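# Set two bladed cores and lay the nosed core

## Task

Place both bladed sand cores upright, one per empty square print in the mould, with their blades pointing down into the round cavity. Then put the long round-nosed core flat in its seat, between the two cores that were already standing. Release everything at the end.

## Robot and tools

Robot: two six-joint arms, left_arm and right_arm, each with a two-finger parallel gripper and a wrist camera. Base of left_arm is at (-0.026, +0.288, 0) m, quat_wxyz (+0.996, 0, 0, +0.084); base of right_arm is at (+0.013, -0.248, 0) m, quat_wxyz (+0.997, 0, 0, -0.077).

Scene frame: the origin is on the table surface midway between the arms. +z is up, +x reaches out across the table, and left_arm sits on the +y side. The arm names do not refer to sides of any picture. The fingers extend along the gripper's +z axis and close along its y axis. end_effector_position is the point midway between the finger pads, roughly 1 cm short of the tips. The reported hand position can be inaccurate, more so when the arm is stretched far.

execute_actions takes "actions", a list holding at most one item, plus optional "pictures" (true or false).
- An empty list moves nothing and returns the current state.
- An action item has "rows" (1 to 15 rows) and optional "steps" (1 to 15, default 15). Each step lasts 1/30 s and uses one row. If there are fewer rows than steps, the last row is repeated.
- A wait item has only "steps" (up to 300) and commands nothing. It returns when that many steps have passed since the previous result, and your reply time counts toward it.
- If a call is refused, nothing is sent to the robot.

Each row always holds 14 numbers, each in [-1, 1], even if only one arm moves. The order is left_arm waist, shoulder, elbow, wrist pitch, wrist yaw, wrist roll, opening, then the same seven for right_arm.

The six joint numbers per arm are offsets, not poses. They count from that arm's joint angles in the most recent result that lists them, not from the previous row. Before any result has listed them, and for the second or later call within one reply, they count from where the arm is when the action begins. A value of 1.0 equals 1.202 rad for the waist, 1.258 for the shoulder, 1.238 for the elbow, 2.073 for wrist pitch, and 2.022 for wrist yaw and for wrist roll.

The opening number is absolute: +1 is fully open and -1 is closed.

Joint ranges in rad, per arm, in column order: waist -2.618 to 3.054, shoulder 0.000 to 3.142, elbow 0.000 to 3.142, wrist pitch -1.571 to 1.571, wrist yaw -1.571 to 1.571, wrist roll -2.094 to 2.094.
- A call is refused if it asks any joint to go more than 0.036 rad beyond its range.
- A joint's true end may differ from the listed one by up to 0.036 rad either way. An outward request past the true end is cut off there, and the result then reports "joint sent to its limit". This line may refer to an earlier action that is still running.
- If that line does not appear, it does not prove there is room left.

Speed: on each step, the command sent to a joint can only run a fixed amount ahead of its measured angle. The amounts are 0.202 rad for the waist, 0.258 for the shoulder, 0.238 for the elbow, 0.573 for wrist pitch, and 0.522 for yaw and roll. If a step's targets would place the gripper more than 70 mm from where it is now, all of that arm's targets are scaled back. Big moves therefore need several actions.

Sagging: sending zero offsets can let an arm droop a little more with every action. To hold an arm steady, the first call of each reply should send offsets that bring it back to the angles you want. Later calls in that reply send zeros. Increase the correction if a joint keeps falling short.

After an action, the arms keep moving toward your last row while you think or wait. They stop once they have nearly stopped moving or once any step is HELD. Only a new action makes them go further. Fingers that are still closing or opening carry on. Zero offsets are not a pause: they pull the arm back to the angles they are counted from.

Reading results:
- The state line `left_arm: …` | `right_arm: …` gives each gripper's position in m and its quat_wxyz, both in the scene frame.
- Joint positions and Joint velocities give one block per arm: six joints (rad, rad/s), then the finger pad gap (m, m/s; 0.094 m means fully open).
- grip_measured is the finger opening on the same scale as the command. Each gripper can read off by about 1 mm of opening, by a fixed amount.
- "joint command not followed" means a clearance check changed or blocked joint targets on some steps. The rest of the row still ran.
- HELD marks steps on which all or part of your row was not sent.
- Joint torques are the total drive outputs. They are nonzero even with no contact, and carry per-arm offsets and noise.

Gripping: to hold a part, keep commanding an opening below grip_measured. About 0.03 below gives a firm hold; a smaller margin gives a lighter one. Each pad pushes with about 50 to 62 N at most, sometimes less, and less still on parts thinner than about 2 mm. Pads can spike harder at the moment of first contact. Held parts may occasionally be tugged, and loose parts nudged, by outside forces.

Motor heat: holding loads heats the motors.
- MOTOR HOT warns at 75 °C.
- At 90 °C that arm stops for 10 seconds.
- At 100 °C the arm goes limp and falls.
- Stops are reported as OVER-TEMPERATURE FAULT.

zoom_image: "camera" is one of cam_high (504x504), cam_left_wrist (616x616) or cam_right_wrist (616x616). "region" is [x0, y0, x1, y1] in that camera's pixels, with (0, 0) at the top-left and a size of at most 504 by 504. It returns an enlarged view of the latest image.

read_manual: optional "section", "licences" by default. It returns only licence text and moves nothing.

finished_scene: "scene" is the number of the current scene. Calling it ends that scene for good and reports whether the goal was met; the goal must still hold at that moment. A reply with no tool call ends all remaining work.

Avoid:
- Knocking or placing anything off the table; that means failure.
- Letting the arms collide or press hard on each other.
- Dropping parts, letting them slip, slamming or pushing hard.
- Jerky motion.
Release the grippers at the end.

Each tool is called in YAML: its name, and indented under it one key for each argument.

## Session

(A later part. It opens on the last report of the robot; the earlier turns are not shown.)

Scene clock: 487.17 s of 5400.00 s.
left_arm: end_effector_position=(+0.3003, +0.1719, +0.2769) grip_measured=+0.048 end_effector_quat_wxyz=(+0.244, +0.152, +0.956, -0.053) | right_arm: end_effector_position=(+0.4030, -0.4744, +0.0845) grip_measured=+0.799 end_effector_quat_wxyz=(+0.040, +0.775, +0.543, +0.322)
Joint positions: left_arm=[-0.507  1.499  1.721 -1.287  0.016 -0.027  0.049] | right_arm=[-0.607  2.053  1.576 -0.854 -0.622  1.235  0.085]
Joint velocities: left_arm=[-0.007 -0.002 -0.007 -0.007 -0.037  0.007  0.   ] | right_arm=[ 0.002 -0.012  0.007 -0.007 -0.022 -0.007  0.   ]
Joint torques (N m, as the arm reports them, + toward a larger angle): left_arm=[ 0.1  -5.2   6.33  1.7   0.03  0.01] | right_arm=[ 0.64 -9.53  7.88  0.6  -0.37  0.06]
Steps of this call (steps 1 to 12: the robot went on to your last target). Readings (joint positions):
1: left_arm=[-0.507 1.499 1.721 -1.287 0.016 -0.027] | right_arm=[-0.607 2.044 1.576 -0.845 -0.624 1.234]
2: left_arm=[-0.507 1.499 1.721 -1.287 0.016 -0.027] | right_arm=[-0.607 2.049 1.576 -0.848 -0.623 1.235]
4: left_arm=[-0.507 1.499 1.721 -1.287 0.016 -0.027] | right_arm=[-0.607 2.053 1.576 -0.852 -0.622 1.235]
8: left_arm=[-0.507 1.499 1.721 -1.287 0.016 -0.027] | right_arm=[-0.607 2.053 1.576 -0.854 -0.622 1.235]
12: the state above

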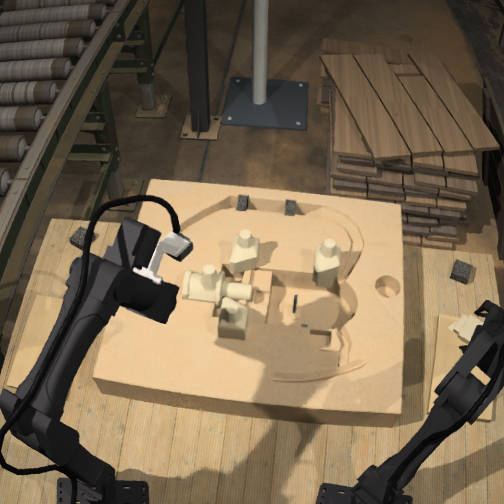

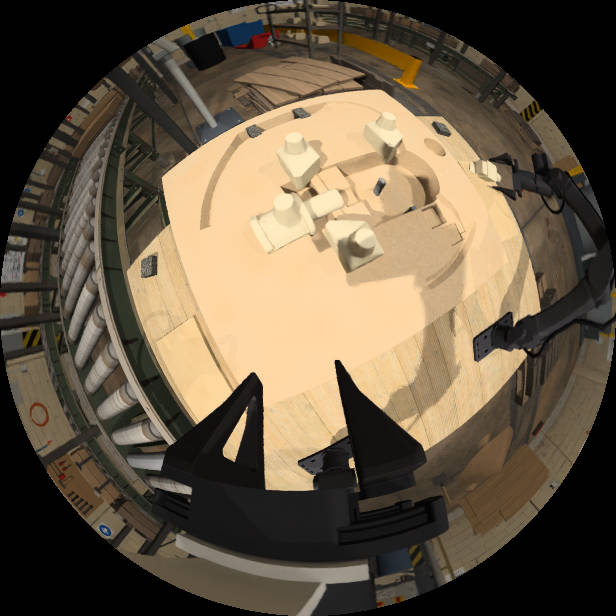

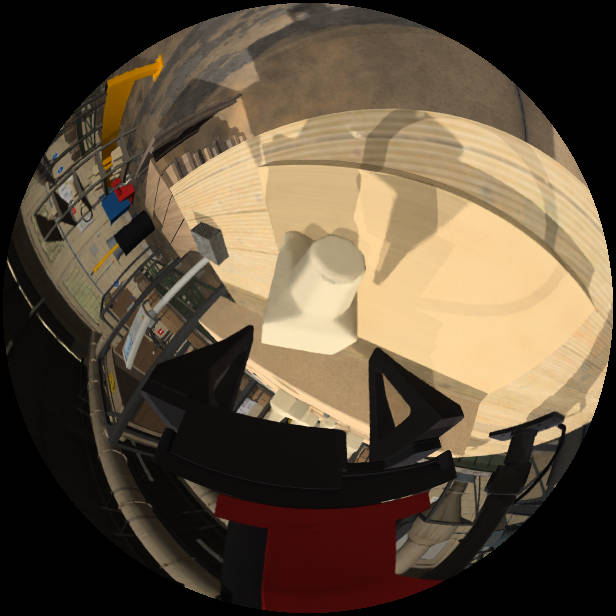

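execute_actions:
  actions:
    - {"rows":[[0,0,0,0,0,0,0.05,0.003,0.005,0.015,0.005,0,0.008,0.8],[0,0,0,0,0,0,0.05,0.006,0.011,0.02,0.01,0,0.016,0.8],[0,0,0,0,0,0,0.05,0.009,0.017,0.025,0.015,0,0.024,0.8],[0,0,0,0,0,0,0.05,0.012,0.023,0.03,0.02,0.004,0.032,0.8],[0,0,0,0,0,0,0.05,0.015,0.03,0.034,0.025,0.004,0.04,0.8],[0,0,0,0,0,0,0.05,0.017,0.037,0.037,0.03,0.004,0.04,0.8],[0,0,0,0,0,0,0.05,0.017,0.044,0.04,0.035,0.004,0.04,0.8],[0,0,0,0,0,0,0.05,0.017,0.051,0.04,0.04,0.004,0.04,0.8],[0,0,0,0,0,0,0.05,0.017,0.058,0.04,0.04,0.004,0.04,0.8],[0,0,0,0,0,0,0.05,0.017,0.065,0.04,0.04,0.004,0.04,0.8],[0,0,0,0,0,0,0.05,0.017,0.072,0.04,0.04,0.004,0.04,0.8],[0,0,0,0,0,0,0.05,0.017,0.077,0.04,0.04,0.004,0.04,0.8]]}
  pictures: false

execute_actions:
  actions:
    - {"steps":10}

zoom_image:
  camera: "cam_right_wrist"
  region: [200, 210, 460, 470]

zoom_image:
  camera: "cam_high"
  region: [424, 280, 504, 370]

Scene clock: 499.30 s of 5400.00 s.
left_arm: end_effector_position=(+0.3003, +0.1719, +0.2769) grip_measured=+0.048 end_effector_quat_wxyz=(+0.244, +0.152, +0.956, -0.053) | right_arm: end_effector_position=(+0.4190, -0.4828, +0.0577) grip_measured=+0.799 end_effector_quat_wxyz=(+0.032, +0.790, +0.521, +0.322)
Joint positions: left_arm=[-0.507  1.499  1.721 -1.287  0.016 -0.027  0.049] | right_arm=[-0.594  2.142  1.604 -0.782 -0.617  1.305  0.085]
Joint velocities: left_arm=[ 0.012 -0.007 -0.012  0.037 -0.007  0.095  0.001] | right_arm=[ 0.007  0.149 -0.007  0.022 -0.007  0.051  0.   ]
Joint torques (N m, as the arm reports them, + toward a larger angle): left_arm=[ 0.07 -5.25  6.3   1.69  0.04  0.  ] | right_arm=[  0.81 -10.35   7.69   0.84  -0.4    0.06]
Steps of this call (steps 1 to 30: the robot went on to your last target; steps 31 to 90: nothing new was sent; then 8.63 s passed at rest; steps 91 to 105: all 15 steps of this action). Readings (joint positions):
91: left_arm=[-0.507 1.499 1.721 -1.287 0.016 -0.027] | right_arm=[-0.607 2.053 1.576 -0.854 -0.622 1.237]
92: left_arm=[-0.507 1.499 1.721 -1.287 0.016 -0.027] | right_arm=[-0.607 2.053 1.576 -0.852 -0.622 1.241]
94: left_arm=[-0.507 1.499 1.721 -1.287 0.016 -0.027] | right_arm=[-0.606 2.054 1.578 -0.845 -0.621 1.256]
98: left_arm=[-0.507 1.499 1.721 -1.287 0.016 -0.027] | right_arm=[-0.599 2.081 1.599 -0.813 -0.620 1.288]
105: the state above

Scene clock: 499.63 s of 5400.00 s.
left_arm: end_effector_position=(+0.3003, +0.1719, +0.2769) grip_measured=+0.048 end_effector_quat_wxyz=(+0.244, +0.152, +0.956, -0.053) | right_arm: end_effector_position=(+0.4194, -0.4835, +0.0550) grip_measured=+0.799 end_effector_quat_wxyz=(+0.031, +0.791, +0.520, +0.322)
Joint positions: left_arm=[-0.507  1.499  1.721 -1.287  0.016 -0.027  0.049] | right_arm=[-0.594  2.149  1.604 -0.777 -0.616  1.309  0.085]
Joint velocities: left_arm=[-0.012 -0.002 -0.017 -0.007 -0.007 -0.037 -0.   ] | right_arm=[-0.002 -0.002 -0.017  0.022  0.007 -0.037 -0.   ]
Joint torques (N m, as the arm reports them, + toward a larger angle): left_arm=[ 0.03 -5.25  6.3   1.67  0.02 -0.01] | right_arm=[  0.75 -10.     7.74   0.79  -0.37   0.06]
Steps of this call (steps 1 to 10: the robot went on to your last target). Readings (joint positions):
1: left_arm=[-0.507 1.499 1.721 -1.287 0.016 -0.027] | right_arm=[-0.594 2.146 1.604 -0.782 -0.617 1.306]
2: left_arm=[-0.507 1.499 1.721 -1.287 0.016 -0.027] | right_arm=[-0.594 2.149 1.604 -0.782 -0.616 1.307]
4: left_arm=[-0.507 1.499 1.721 -1.287 0.016 -0.027] | right_arm=[-0.594 2.149 1.604 -0.781 -0.616 1.308]
8: left_arm=[-0.507 1.499 1.721 -1.287 0.016 -0.027] | right_arm=[-0.594 2.149 1.604 -0.778 -0.616 1.309]
10: the state above

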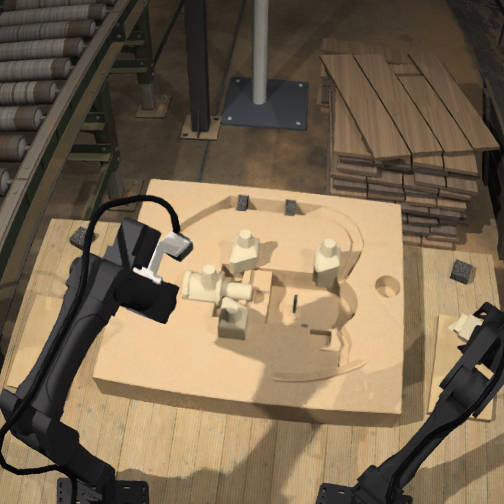

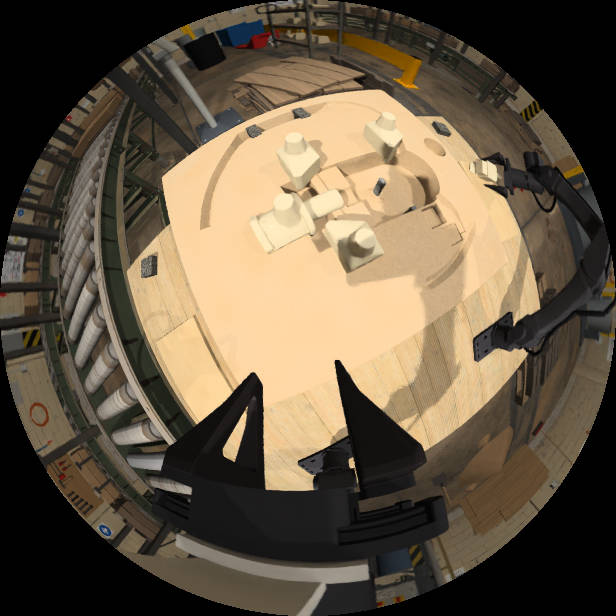

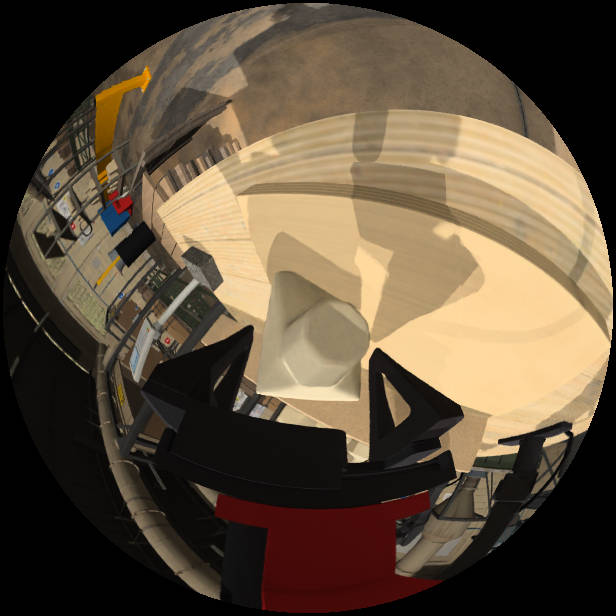

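Region (200, 210, 460, 470) of cam_right_wrist's 616x616 image, scaled by 1.938, with more detail than that image has.

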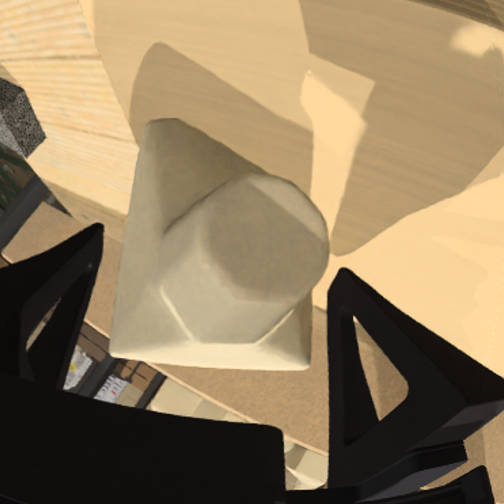

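Region (424, 280, 504, 370) of cam_high's 504x504 image, scaled by 5.600, with more detail than that image has.

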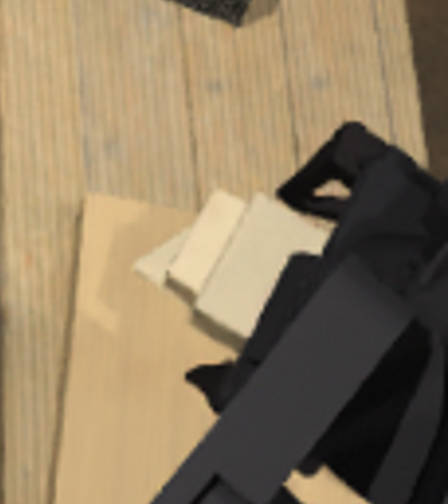

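execute_actions:
  actions:
    - {"rows":[[0,0,0,0,0,0,0.05,0,-0.012,-0.008,0.012,0,0.005,0.9],[0,0,0,0,0,0,0.05,0,-0.02,-0.02,0.025,0,0.01,0.9],[0,0,0,0,0,0,0.05,0.003,-0.028,-0.034,0.037,0.003,0.015,0.9],[0,0,0,0,0,0,0.05,0.006,-0.036,-0.048,0.049,0.005,0.02,0.9],[0,0,0,0,0,0,0.05,0.008,-0.044,-0.062,0.061,0.007,0.025,0.9],[0,0,0,0,0,0,0.05,0.01,-0.052,-0.076,0.073,0.009,0.03,0.9],[0,0,0,0,0,0,0.05,0.012,-0.06,-0.09,0.085,0.011,0.035,0.9],[0,0,0,0,0,0,0.05,0.014,-0.068,-0.104,0.097,0.013,0.04,0.9],[0,0,0,0,0,0,0.05,0.016,-0.076,-0.118,0.109,0.015,0.045,0.9],[0,0,0,0,0,0,0.05,0.016,-0.084,-0.132,0.121,0.017,0.05,0.9],[0,0,0,0,0,0,0.05,0.016,-0.092,-0.146,0.133,0.017,0.055,0.9],[0,0,0,0,0,0,0.05,0.016,-0.1,-0.16,0.145,0.017,0.06,0.9],[0,0,0,0,0,0,0.05,0.016,-0.108,-0.175,0.155,0.017,0.066,0.9],[0,0,0,0,0,0,0.05,0.016,-0.115,-0.19,0.16,0.017,0.066,0.9],[0,0,0,0,0,0,0.05,0.016,-0.117,-0.204,0.16,0.017,0.066,0.9]]}
  pictures: false

execute_actions:
  actions:
    - {"steps":12}

zoom_image:
  camera: "cam_right_wrist"
  region: [200, 210, 460, 470]

Scene clock: 518.77 s of 5400.00 s.
left_arm: end_effector_position=(+0.3003, +0.1719, +0.2769) grip_measured=+0.048 end_effector_quat_wxyz=(+0.244, +0.152, +0.956, -0.053) | right_arm: end_effector_position=(+0.4201, -0.4824, +0.0559) grip_measured=+0.899 end_effector_quat_wxyz=(+0.092, +0.795, +0.498, +0.334)
Joint positions: left_arm=[-0.507  1.499  1.721 -1.287  0.016 -0.027  0.049] | right_arm=[-0.584  2.038  1.395 -0.513 -0.591  1.411  0.089]
Joint velocities: left_arm=[ 0.007  0.007  0.007  0.022  0.022 -0.095 -0.001] | right_arm=[-0.002 -0.232 -0.481  0.505  0.081  0.154 -0.   ]
Joint torques (N m, as the arm reports them, + toward a larger angle): left_arm=[ 0.05 -5.26  6.35  1.68  0.02  0.01] | right_arm=[  0.76 -10.8    5.4    0.95  -0.28   0.06]
Steps of this call (steps 1 to 15: the robot went on to your last target; steps 16 to 90: nothing new was sent; then 15.63 s passed at rest; steps 91 to 105: all 15 steps of this action). Readings (joint positions):
91: left_arm=[-0.507 1.499 1.721 -1.287 0.016 -0.027] | right_arm=[-0.594 2.149 1.604 -0.774 -0.616 1.310]
92: left_arm=[-0.507 1.499 1.721 -1.287 0.016 -0.027] | right_arm=[-0.594 2.149 1.602 -0.767 -0.616 1.313]
94: left_arm=[-0.507 1.499 1.721 -1.287 0.016 -0.027] | right_arm=[-0.594 2.143 1.584 -0.737 -0.615 1.321]
98: left_arm=[-0.507 1.499 1.721 -1.287 0.016 -0.027] | right_arm=[-0.594 2.106 1.519 -0.662 -0.607 1.350]
105: the state above

Scene clock: 519.17 s of 5400.00 s.
left_arm: end_effector_position=(+0.3003, +0.1719, +0.2769) grip_measured=+0.048 end_effector_quat_wxyz=(+0.244, +0.152, +0.956, -0.053) | right_arm: end_effector_position=(+0.4227, -0.4856, +0.0576) grip_measured=+0.899 end_effector_quat_wxyz=(+0.108, +0.795, +0.492, +0.339)
Joint positions: left_arm=[-0.507  1.499  1.721 -1.287  0.016 -0.027  0.049] | right_arm=[-0.584  2.024  1.366 -0.454 -0.588  1.436  0.089]
Joint velocities: left_arm=[-0.012  0.002 -0.007 -0.007  0.066 -0.095  0.001] | right_arm=[-0.012  0.002 -0.007 -0.007 -0.007  0.007 -0.   ]
Joint torques (N m, as the arm reports them, + toward a larger angle): left_arm=[ 0.05 -5.23  6.3   1.7   0.02 -0.01] | right_arm=[  0.78 -10.79   5.41   1.12  -0.29   0.06]
Steps of this call (steps 1 to 12: the robot went on to your last target). Readings (joint positions):
1: left_arm=[-0.507 1.499 1.721 -1.287 0.016 -0.027] | right_arm=[-0.584 2.031 1.381 -0.501 -0.591 1.416]
2: left_arm=[-0.507 1.499 1.721 -1.287 0.016 -0.027] | right_arm=[-0.584 2.026 1.374 -0.491 -0.591 1.421]
4: left_arm=[-0.507 1.499 1.721 -1.287 0.016 -0.027] | right_arm=[-0.584 2.024 1.368 -0.478 -0.591 1.427]
8: left_arm=[-0.507 1.499 1.721 -1.287 0.016 -0.027] | right_arm=[-0.584 2.024 1.366 -0.461 -0.589 1.434]
12: the state above

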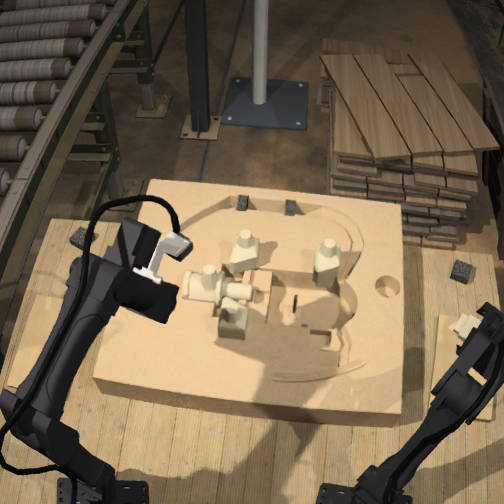

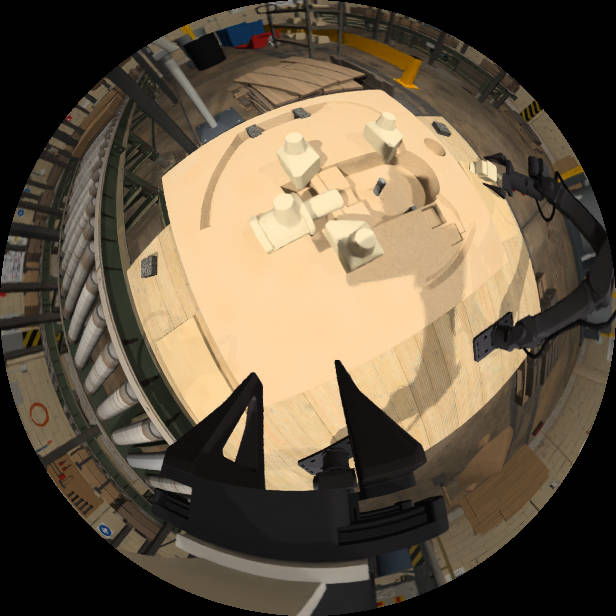

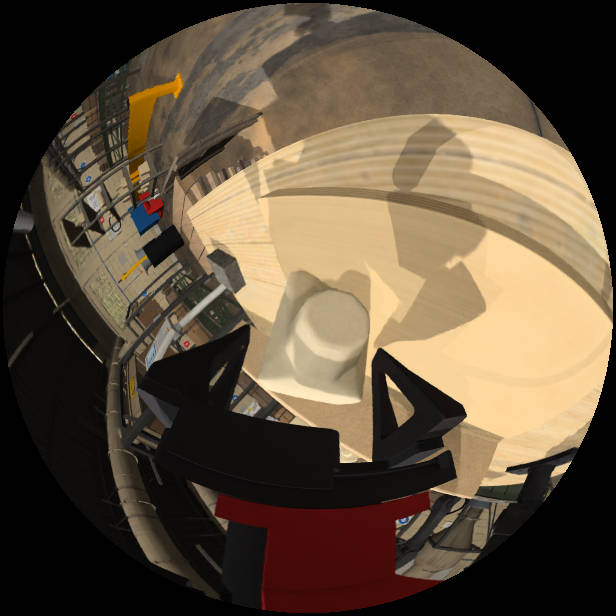

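Region (200, 210, 460, 470) of cam_right_wrist's 616x616 image, scaled by 1.938, with more detail than that image has.

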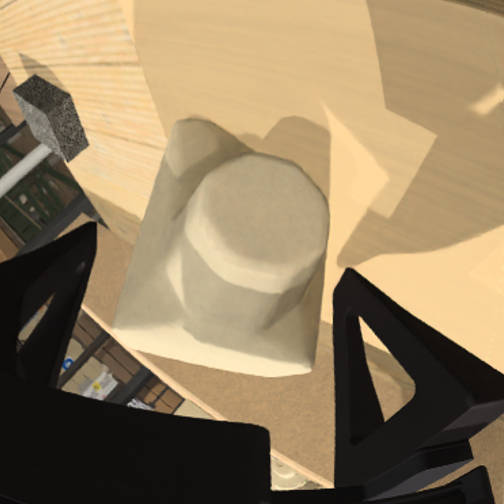

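execute_actions:
  actions:
    - {"rows":[[0,0,0,0,0,0,0.05,0,0,0,0,0,0,0.8],[0,0,0,0,0,0,0.05,0,0,0,0,0,0,0.7],[0,0,0,0,0,0,0.05,0,0,0,0,0,0,0.6],[0,0,0,0,0,0,0.05,0,0,0,0,0,0,0.52],[0,0,0,0,0,0,0.05,0,0,0,0,0,0,0.45],[0,0,0,0,0,0,0.05,0,0,0,0,0,0,0.39],[0,0,0,0,0,0,0.05,0,0,0,0,0,0,0.34],[0,0,0,0,0,0,0.05,0,0,0,0,0,0,0.3],[0,0,0,0,0,0,0.05,0,0,0,0,0,0,0.26],[0,0,0,0,0,0,0.05,0,0,0,0,0,0,0.23],[0,0,0,0,0,0,0.05,0,0,0,0,0,0,0.2],[0,0,0,0,0,0,0.05,0,0,0,0,0,0,0.18],[0,0,0,0,0,0,0.05,0,0,0,0,0,0,0.16],[0,0,0,0,0,0,0.05,0,0,0,0,0,0,0.14],[0,0,0,0,0,0,0.05,0,0,0,0,0,0,0.12]]}
  pictures: false

execute_actions:
  actions:
    - {"steps":8}

Scene clock: 528.57 s of 5400.00 s.
left_arm: end_effector_position=(+0.3003, +0.1719, +0.2769) grip_measured=+0.048 end_effector_quat_wxyz=(+0.244, +0.152, +0.956, -0.053) | right_arm: end_effector_position=(+0.4228, -0.4860, +0.0575) grip_measured=+0.186 end_effector_quat_wxyz=(+0.109, +0.795, +0.491, +0.339)
Joint positions: left_arm=[-0.507  1.499  1.721 -1.287  0.016 -0.027  0.049] | right_arm=[-0.584  2.024  1.365 -0.451 -0.586  1.437  0.056]
Joint velocities: left_arm=[ 0.002  0.007 -0.007  0.007 -0.037  0.051 -0.   ] | right_arm=[-0.017 -0.002 -0.007  0.066 -0.066 -0.007 -0.001]
Joint torques (N m, as the arm reports them, + toward a larger angle): left_arm=[ 0.07 -5.17  6.26  1.69  0.03  0.  ] | right_arm=[ 0.02 -9.27  6.36  1.08 -0.37 -0.03]
Steps of this call (steps 1 to 30: the robot went on to your last target; steps 31 to 90: nothing new was sent; then 5.90 s passed at rest; steps 91 to 105: all 15 steps of this action). Readings (joint positions):
91: left_arm=[-0.507 1.499 1.721 -1.287 0.016 -0.027] | right_arm=[-0.584 2.024 1.365 -0.449 -0.586 1.437]
92: left_arm=[-0.507 1.499 1.721 -1.287 0.016 -0.027] | right_arm=[-0.584 2.024 1.365 -0.449 -0.586 1.437]
94: left_arm=[-0.507 1.499 1.721 -1.287 0.016 -0.027] | right_arm=[-0.584 2.024 1.365 -0.449 -0.586 1.437]
98: left_arm=[-0.507 1.499 1.721 -1.287 0.016 -0.027] | right_arm=[-0.584 2.024 1.365 -0.449 -0.586 1.437]
105: the state above

Scene clock: 528.83 s of 5400.00 s.
left_arm: end_effector_position=(+0.3003, +0.1719, +0.2769) grip_measured=+0.048 end_effector_quat_wxyz=(+0.244, +0.152, +0.956, -0.053) | right_arm: end_effector_position=(+0.4228, -0.4860, +0.0575) grip_measured=+0.186 end_effector_quat_wxyz=(+0.109, +0.795, +0.491, +0.339)
Joint positions: left_arm=[-0.507  1.499  1.721 -1.287  0.016 -0.027  0.049] | right_arm=[-0.584  2.024  1.365 -0.451 -0.586  1.437  0.056]
Joint velocities: left_arm=[ 0.007  0.012  0.022  0.066  0.066 -0.051 -0.001] | right_arm=[ 0.007 -0.002 -0.012 -0.022 -0.022  0.007 -0.   ]
Joint torques (N m, as the arm reports them, + toward a larger angle): left_arm=[ 0.08 -5.24  6.31  1.67  0.03  0.  ] | right_arm=[-0.05 -9.29  6.32  1.06 -0.39 -0.01]
Steps of this call (steps 1 to 8: the robot went on to your last target). Readings (joint positions):
1: left_arm=[-0.507 1.499 1.721 -1.287 0.016 -0.027] | right_arm=[-0.584 2.024 1.365 -0.451 -0.586 1.437]
2: left_arm=[-0.507 1.499 1.721 -1.287 0.016 -0.027] | right_arm=[-0.584 2.024 1.365 -0.451 -0.586 1.437]
4: left_arm=[-0.507 1.499 1.721 -1.287 0.016 -0.027] | right_arm=[-0.584 2.024 1.365 -0.451 -0.586 1.437]
8: the state above

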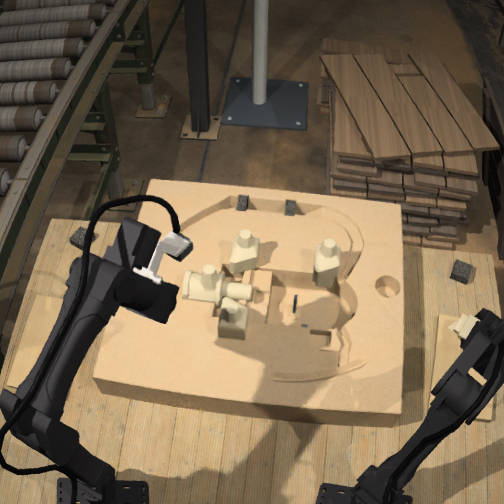

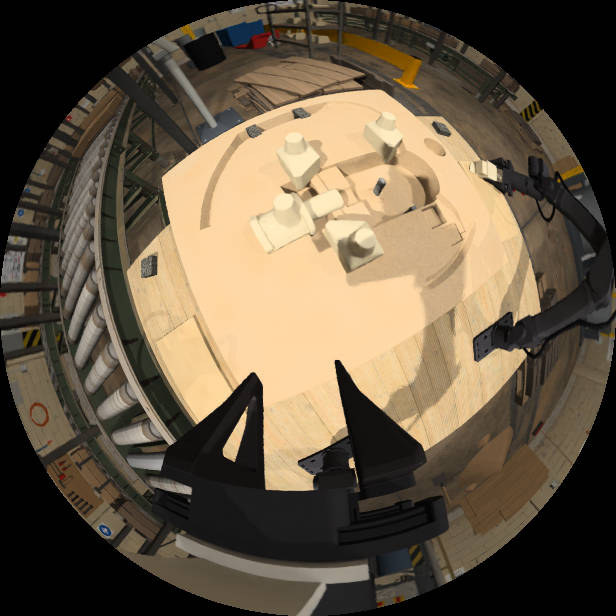

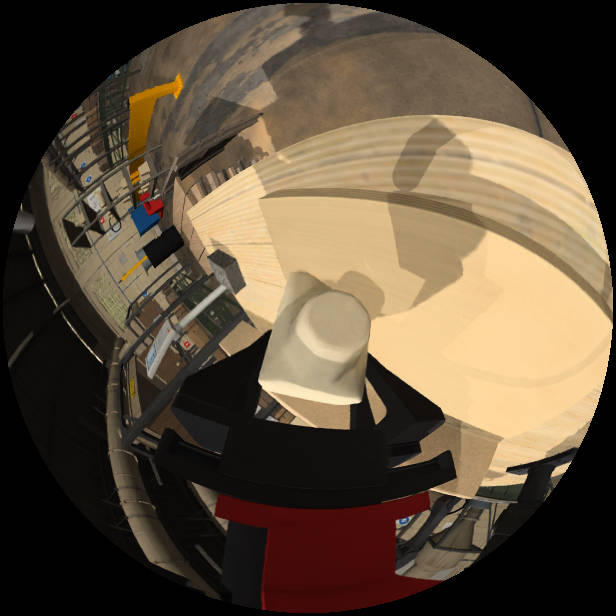

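execute_actions:
  actions:
    - {"rows":[[0,0,0,0,0,0,0.05,0,-0.02,0.02,0,-0.01,0,0.12],[0,0,0,0,0,0,0.05,0,-0.04,0.02,0,-0.01,0,0.12],[0,0,0,0,0,0,0.05,0,-0.065,0.02,-0.005,-0.01,0,0.12],[0,0,0,0,0,0,0.05,0,-0.09,0.02,-0.015,-0.01,0,0.12],[0,0,0,0,0,0,0.05,0,-0.12,0.02,-0.025,-0.01,0,0.12],[0,0,0,0,0,0,0.05,0,-0.155,0.02,-0.035,-0.01,0,0.12],[0,0,0,0,0,0,0.05,0,-0.19,0.01,-0.045,-0.01,0,0.12],[0,0,0,0,0,0,0.05,0,-0.23,0,-0.05,-0.01,0,0.12],[0,0,0,0,0,0,0.05,0,-0.27,-0.02,-0.05,-0.01,0,0.12],[0,0,0,0,0,0,0.05,0,-0.31,-0.04,-0.05,0,-0.02,0.12],[0,0,0,0,0,0,0.05,0,-0.35,-0.06,-0.05,0.02,-0.05,0.12],[0,0,0,0,0,0,0.05,0,-0.39,-0.08,-0.05,0.04,-0.08,0.12],[0,0,0,0,0,0,0.05,0,-0.43,-0.1,-0.05,0.06,-0.11,0.12],[0,0,0,0,0,0,0.05,0,-0.47,-0.12,-0.05,0.08,-0.14,0.12],[0,0,0,0,0,0,0.05,0,-0.5,-0.14,-0.05,0.1,-0.17,0.12]]}
  pictures: false

execute_actions:
  actions:
    - {"rows":[[0,0,0,0,0,0,0.05,0.02,-0.1,-0.03,0.04,0.06,-0.08,0.12],[0,0,0,0,0,0,0.05,0.05,-0.12,-0.04,0.05,0.08,-0.1,0.12],[0,0,0,0,0,0,0.05,0.09,-0.14,-0.05,0.06,0.1,-0.12,0.12],[0,0,0,0,0,0,0.05,0.13,-0.16,-0.06,0.07,0.12,-0.14,0.12],[0,0,0,0,0,0,0.05,0.17,-0.18,-0.07,0.08,0.14,-0.16,0.12],[0,0,0,0,0,0,0.05,0.21,-0.2,-0.085,0.09,0.16,-0.18,0.12],[0,0,0,0,0,0,0.05,0.25,-0.22,-0.1,0.1,0.18,-0.2,0.12],[0,0,0,0,0,0,0.05,0.29,-0.24,-0.115,0.11,0.2,-0.22,0.12],[0,0,0,0,0,0,0.05,0.33,-0.26,-0.13,0.12,0.22,-0.24,0.12],[0,0,0,0,0,0,0.05,0.37,-0.28,-0.145,0.13,0.24,-0.26,0.12],[0,0,0,0,0,0,0.05,0.41,-0.3,-0.16,0.14,0.26,-0.28,0.12],[0,0,0,0,0,0,0.05,0.45,-0.31,-0.175,0.15,0.28,-0.3,0.12],[0,0,0,0,0,0,0.05,0.48,-0.32,-0.19,0.15,0.3,-0.32,0.12],[0,0,0,0,0,0,0.05,0.5,-0.32,-0.2,0.15,0.3,-0.32,0.12]]}
  pictures: false

execute_actions:
  actions:
    - {"steps":12}

Scene clock: 555.10 s of 5400.00 s.
left_arm: end_effector_position=(+0.3003, +0.1719, +0.2769) grip_measured=+0.048 end_effector_quat_wxyz=(+0.244, +0.152, +0.956, -0.053) | right_arm: end_effector_position=(+0.3719, -0.4613, +0.1977) grip_measured=+0.186 end_effector_quat_wxyz=(+0.267, +0.728, +0.551, +0.308)
Joint positions: left_arm=[-0.507  1.499  1.721 -1.287  0.016 -0.027  0.049] | right_arm=[-0.584  1.522  1.233 -0.565 -0.481  1.29   0.056]
Joint velocities: left_arm=[ 0.002 -0.002  0.002  0.022 -0.051  0.037  0.   ] | right_arm=[-0.007 -1.888 -0.628 -0.125  0.755 -1.267 -0.001]
Joint torques (N m, as the arm reports them, + toward a larger angle): left_arm=[-0.02 -5.19  6.31  1.69  0.03  0.  ] | right_arm=[ 0.02 -6.71  6.91  1.68 -0.43 -0.1 ]
Steps of this call (steps 1 to 15: the robot went on to your last target; steps 16 to 90: nothing new was sent; then 22.77 s passed at rest; steps 91 to 105: all 15 steps of this action). Readings (joint positions):
91: left_arm=[-0.507 1.499 1.721 -1.287 0.016 -0.027] | right_arm=[-0.584 2.024 1.365 -0.451 -0.586 1.437]
92: left_arm=[-0.507 1.499 1.721 -1.287 0.016 -0.027] | right_arm=[-0.584 2.022 1.365 -0.451 -0.586 1.437]
94: left_arm=[-0.507 1.499 1.721 -1.287 0.016 -0.027] | right_arm=[-0.584 2.012 1.365 -0.467 -0.581 1.437]
98: left_arm=[-0.507 1.499 1.721 -1.287 0.016 -0.027] | right_arm=[-0.584 1.918 1.358 -0.532 -0.570 1.437]
105: the state above

Scene clock: 555.60 s of 5400.00 s.
left_arm: end_effector_position=(+0.3003, +0.1719, +0.2769) grip_measured=+0.048 end_effector_quat_wxyz=(+0.244, +0.152, +0.956, -0.053) | right_arm: end_effector_position=(+0.3872, -0.3072, +0.2418) grip_measured=+0.187 end_effector_quat_wxyz=(+0.460, +0.389, +0.785, +0.142)
Joint positions: left_arm=[-0.507  1.499  1.721 -1.287  0.016 -0.027  0.049] | right_arm=[-0.005  1.169  0.982 -0.378  0.001  0.76   0.056]
Joint velocities: left_arm=[-0.017 -0.002 -0.017  0.037 -0.037  0.007 -0.   ] | right_arm=[ 0.701 -0.266 -0.252  0.154  0.476 -0.725  0.   ]
Joint torques (N m, as the arm reports them, + toward a larger angle): left_arm=[ 0.09 -5.25  6.31  1.68  0.03  0.  ] | right_arm=[-2.05 -5.2   8.59  2.84  0.71 -0.08]
Steps of this call (steps 1 to 15: all 15 steps of this action). Readings (joint positions):
1: left_arm=[-0.507 1.499 1.721 -1.287 0.016 -0.027] | right_arm=[-0.582 1.465 1.216 -0.566 -0.456 1.258]
2: left_arm=[-0.507 1.499 1.721 -1.287 0.016 -0.027] | right_arm=[-0.575 1.420 1.207 -0.561 -0.427 1.229]
4: left_arm=[-0.507 1.499 1.721 -1.287 0.016 -0.027] | right_arm=[-0.526 1.363 1.193 -0.527 -0.351 1.164]
8: left_arm=[-0.507 1.499 1.721 -1.287 0.016 -0.027] | right_arm=[-0.328 1.296 1.127 -0.446 -0.212 1.017]
15: the state above

Scene clock: 556.00 s of 5400.00 s.
left_arm: end_effector_position=(+0.3003, +0.1719, +0.2769) grip_measured=+0.048 end_effector_quat_wxyz=(+0.244, +0.152, +0.956, -0.053) | right_arm: end_effector_position=(+0.3872, -0.3159, +0.2483) grip_measured=+0.187 end_effector_quat_wxyz=(+0.490, +0.359, +0.789, +0.085)
Joint positions: left_arm=[-0.507  1.499  1.721 -1.287  0.016 -0.027  0.049] | right_arm=[ 0.021  1.159  0.972 -0.345  0.105  0.66   0.056]
Joint velocities: left_arm=[-0.007 -0.012 -0.007 -0.007  0.037 -0.051 -0.   ] | right_arm=[-0.002  0.007 -0.002 -0.022  0.007 -0.037 -0.   ]
Joint torques (N m, as the arm reports them, + toward a larger angle): left_arm=[ 0.05 -5.27  6.34  1.68  0.03  0.  ] | right_arm=[-0.33 -5.75  8.17  2.71  0.17 -0.13]
Steps of this call (steps 1 to 12: the robot went on to your last target). Readings (joint positions):
1: left_arm=[-0.507 1.499 1.721 -1.287 0.016 -0.027] | right_arm=[0.013 1.163 0.976 -0.375 0.014 0.738]
2: left_arm=[-0.507 1.499 1.721 -1.287 0.016 -0.027] | right_arm=[0.020 1.160 0.974 -0.371 0.027 0.720]
4: left_arm=[-0.507 1.499 1.721 -1.287 0.016 -0.027] | right_arm=[0.021 1.159 0.972 -0.362 0.056 0.696]
8: left_arm=[-0.507 1.499 1.721 -1.287 0.016 -0.027] | right_arm=[0.021 1.159 0.972 -0.350 0.092 0.671]
12: the state above

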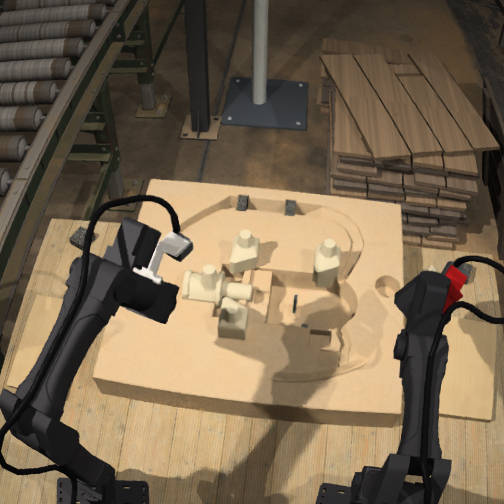

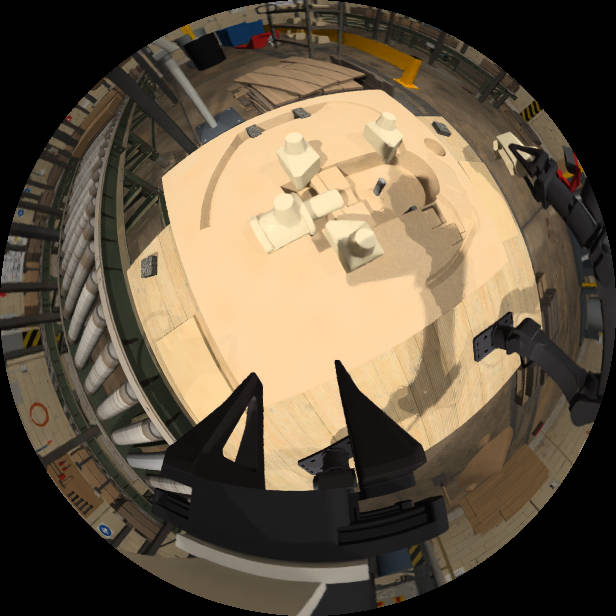

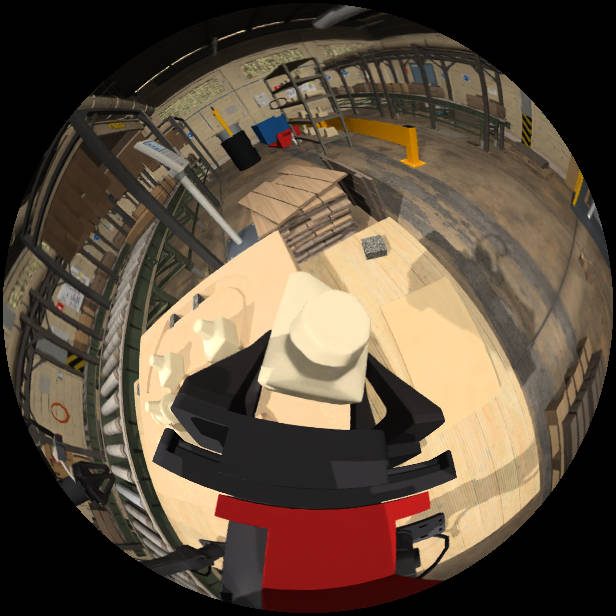

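execute_actions:
  actions: []

Scene clock: 577.40 s of 5400.00 s.
left_arm: end_effector_position=(+0.3003, +0.1719, +0.2769) grip_measured=+0.048 end_effector_quat_wxyz=(+0.244, +0.152, +0.956, -0.053) | right_arm: end_effector_position=(+0.3871, -0.3172, +0.2487) grip_measured=+0.187 end_effector_quat_wxyz=(+0.492, +0.358, +0.790, +0.080)
Joint positions: left_arm=[-0.507  1.499  1.721 -1.287  0.016 -0.027  0.049] | right_arm=[ 0.021  1.159  0.972 -0.344  0.112  0.653  0.056]
Joint velocities: left_arm=[ 0.002 -0.002  0.012  0.037 -0.066 -0.007  0.   ] | right_arm=[-0.007 -0.012 -0.012  0.037 -0.066 -0.007 -0.   ]
Joint torques (N m, as the arm reports them, + toward a larger angle): left_arm=[ 0.07 -5.2   6.29  1.67  0.03  0.01] | right_arm=[-0.31 -5.76  8.18  2.72  0.21 -0.14]
Steps of this call (steps 1 to 30: the robot went on to your last target; steps 31 to 90: nothing new was sent; then 18.40 s passed at rest). Readings (joint positions):
1: left_arm=[-0.507 1.499 1.721 -1.287 0.016 -0.027] | right_arm=[0.021 1.159 0.972 -0.345 0.107 0.659]
2: left_arm=[-0.507 1.499 1.721 -1.287 0.016 -0.027] | right_arm=[0.021 1.159 0.972 -0.344 0.108 0.658]
4: left_arm=[-0.507 1.499 1.721 -1.287 0.016 -0.027] | right_arm=[0.021 1.159 0.972 -0.344 0.109 0.656]
8: left_arm=[-0.507 1.499 1.721 -1.287 0.016 -0.027] | right_arm=[0.021 1.159 0.972 -0.344 0.111 0.654]
90: the state above
All arms were judged still, so your last target was given up. Only a new action makes them travel on or press farther. Fingers that are still opening or closing keep moving.

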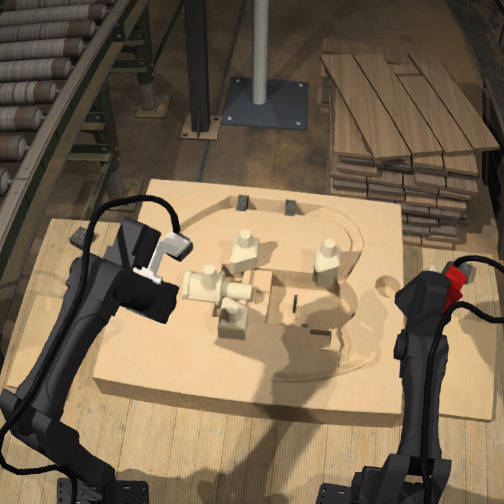

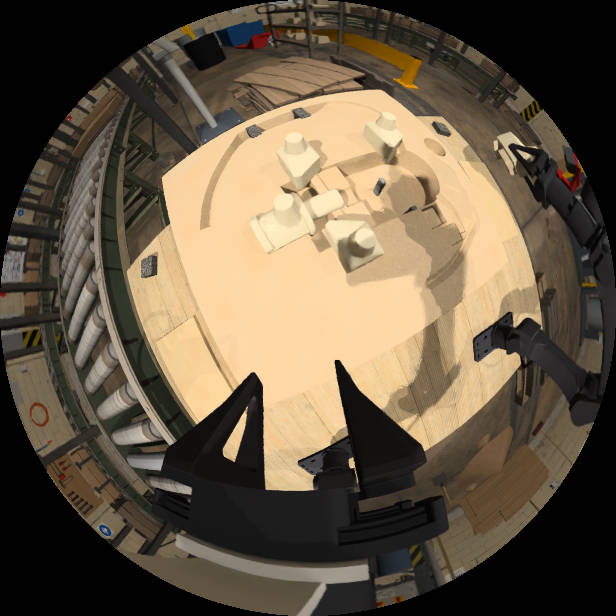

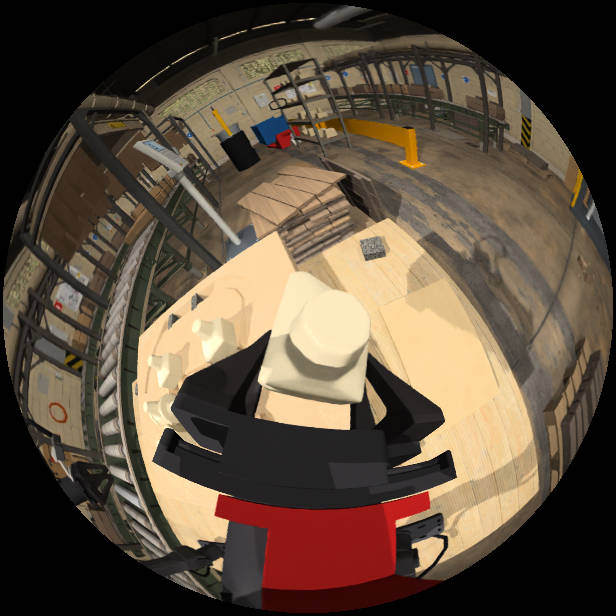

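execute_actions:
  actions:
    - {"rows":[[0,0,0,0,0,0,0.05,0.04,0,0.01,0.03,0.01,-0.01,0.12],[0,0,0,0,0,0,0.05,0.09,0,0.01,0.03,0.03,-0.02,0.12],[0,0,0,0,0,0,0.05,0.14,0,0.01,0.03,0.05,-0.04,0.12],[0,0,0,0,0,0,0.05,0.19,0,0,0.04,0.065,-0.05,0.12],[0,0,0,0,0,0,0.05,0.24,0,-0.01,0.045,0.08,-0.065,0.12],[0,0,0,0,0,0,0.05,0.29,0,-0.02,0.05,0.1,-0.08,0.12],[0,0,0,0,0,0,0.05,0.34,0,-0.035,0.06,0.115,-0.09,0.12],[0,0,0,0,0,0,0.05,0.39,0,-0.05,0.07,0.13,-0.1,0.12],[0,0,0,0,0,0,0.05,0.44,0,-0.07,0.08,0.15,-0.115,0.12],[0,0,0,0,0,0,0.05,0.48,0,-0.09,0.09,0.165,-0.13,0.12],[0,0,0,0,0,0,0.05,0.52,0.005,-0.11,0.1,0.18,-0.14,0.12],[0,0,0,0,0,0,0.05,0.55,0.01,-0.13,0.11,0.19,-0.15,0.12],[0,0,0,0,0,0,0.05,0.58,0.012,-0.15,0.12,0.2,-0.158,0.12],[0,0,0,0,0,0,0.05,0.596,0.015,-0.165,0.125,0.2,-0.158,0.12]]}
  pictures: false

execute_actions:
  actions:
    - {"steps":25}

zoom_image:
  camera: "cam_left_wrist"
  region: [360,130,520,290]

Scene clock: 589.93 s of 5400.00 s.
left_arm: end_effector_position=(+0.3003, +0.1719, +0.2769) grip_measured=+0.048 end_effector_quat_wxyz=(+0.244, +0.152, +0.956, -0.053) | right_arm: end_effector_position=(+0.3560, -0.1136, +0.1914) grip_measured=+0.187 end_effector_quat_wxyz=(+0.489, +0.023, +0.870, +0.054)
Joint positions: left_arm=[-0.507  1.499  1.721 -1.287  0.016 -0.027  0.049] | right_arm=[ 0.718  1.177  0.78  -0.2    0.407  0.398  0.056]
Joint velocities: left_arm=[-0.012  0.002  0.002  0.037  0.007  0.022 -0.001] | right_arm=[ 0.608  0.198 -0.564  0.095  0.212 -0.374 -0.   ]
Joint torques (N m, as the arm reports them, + toward a larger angle): left_arm=[ 0.04 -5.26  6.37  1.69  0.02 -0.01] | right_arm=[-1.73 -3.87  8.67  2.68  1.02 -0.05]
Steps of this call (steps 1 to 90: nothing new was sent; then 9.03 s passed at rest; steps 91 to 105: all 15 steps of this action). Readings (joint positions):
91: left_arm=[-0.507 1.499 1.721 -1.287 0.016 -0.027] | right_arm=[0.026 1.159 0.972 -0.344 0.117 0.652]
92: left_arm=[-0.507 1.499 1.721 -1.287 0.016 -0.027] | right_arm=[0.045 1.159 0.972 -0.346 0.135 0.648]
94: left_arm=[-0.507 1.499 1.721 -1.287 0.016 -0.027] | right_arm=[0.127 1.159 0.971 -0.347 0.183 0.624]
98: left_arm=[-0.507 1.499 1.721 -1.287 0.016 -0.027] | right_arm=[0.382 1.159 0.935 -0.307 0.264 0.546]
105: the state above

Scene clock: 590.77 s of 5400.00 s.
left_arm: end_effector_position=(+0.3003, +0.1719, +0.2769) grip_measured=+0.048 end_effector_quat_wxyz=(+0.244, +0.152, +0.956, -0.053) | right_arm: end_effector_position=(+0.3548, -0.1208, +0.1766) grip_measured=+0.187 end_effector_quat_wxyz=(+0.492, +0.005, +0.871, +0.005)
Joint positions: left_arm=[-0.507  1.499  1.721 -1.287  0.016 -0.027  0.049] | right_arm=[ 0.739  1.198  0.739 -0.164  0.488  0.341  0.056]
Joint velocities: left_arm=[ 0.002 -0.002  0.007  0.007  0.051  0.007 -0.001] | right_arm=[ 0.002 -0.002 -0.007  0.007 -0.007 -0.095 -0.001]
Joint torques (N m, as the arm reports them, + toward a larger angle): left_arm=[ 0.02 -5.21  6.31  1.68  0.02  0.  ] | right_arm=[-0.1  -4.46  9.16  2.49  0.55 -0.08]
Steps of this call (steps 1 to 25: the robot went on to your last target). Readings (joint positions):
1: left_arm=[-0.507 1.499 1.721 -1.287 0.016 -0.027] | right_arm=[0.733 1.184 0.763 -0.198 0.415 0.386]
2: left_arm=[-0.507 1.499 1.721 -1.287 0.016 -0.027] | right_arm=[0.739 1.191 0.751 -0.198 0.423 0.377]
4: left_arm=[-0.507 1.499 1.721 -1.287 0.016 -0.027] | right_arm=[0.739 1.198 0.739 -0.200 0.444 0.363]
8: left_arm=[-0.507 1.499 1.721 -1.287 0.016 -0.027] | right_arm=[0.739 1.198 0.739 -0.182 0.471 0.350]
25: the state above

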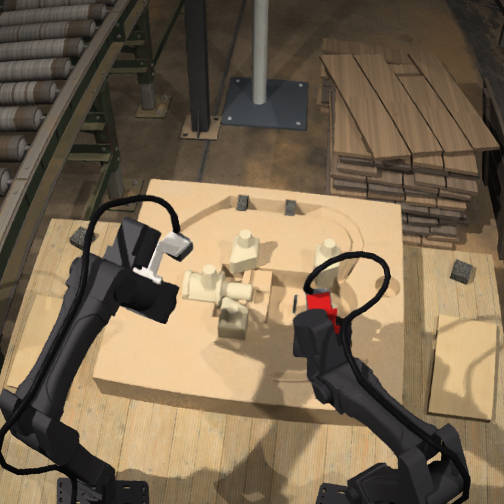

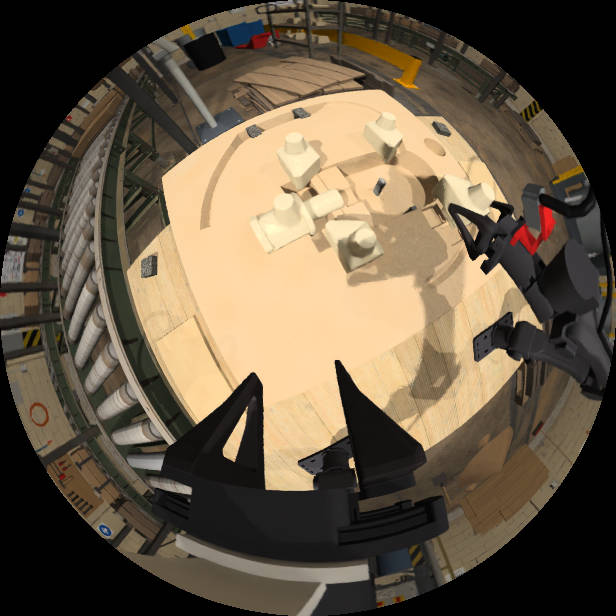

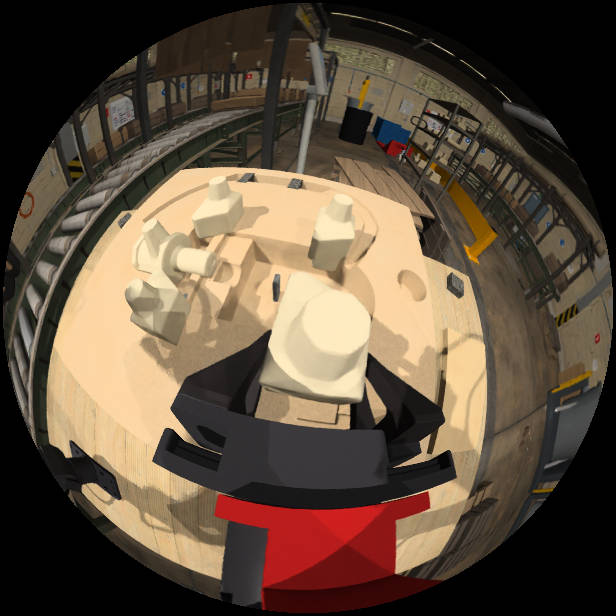

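Region (360, 130, 520, 290) of cam_left_wrist's 616x616 image, scaled by 3.150, with more detail than that image has.

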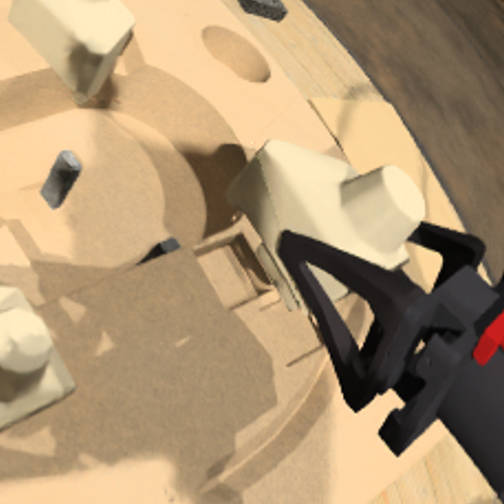

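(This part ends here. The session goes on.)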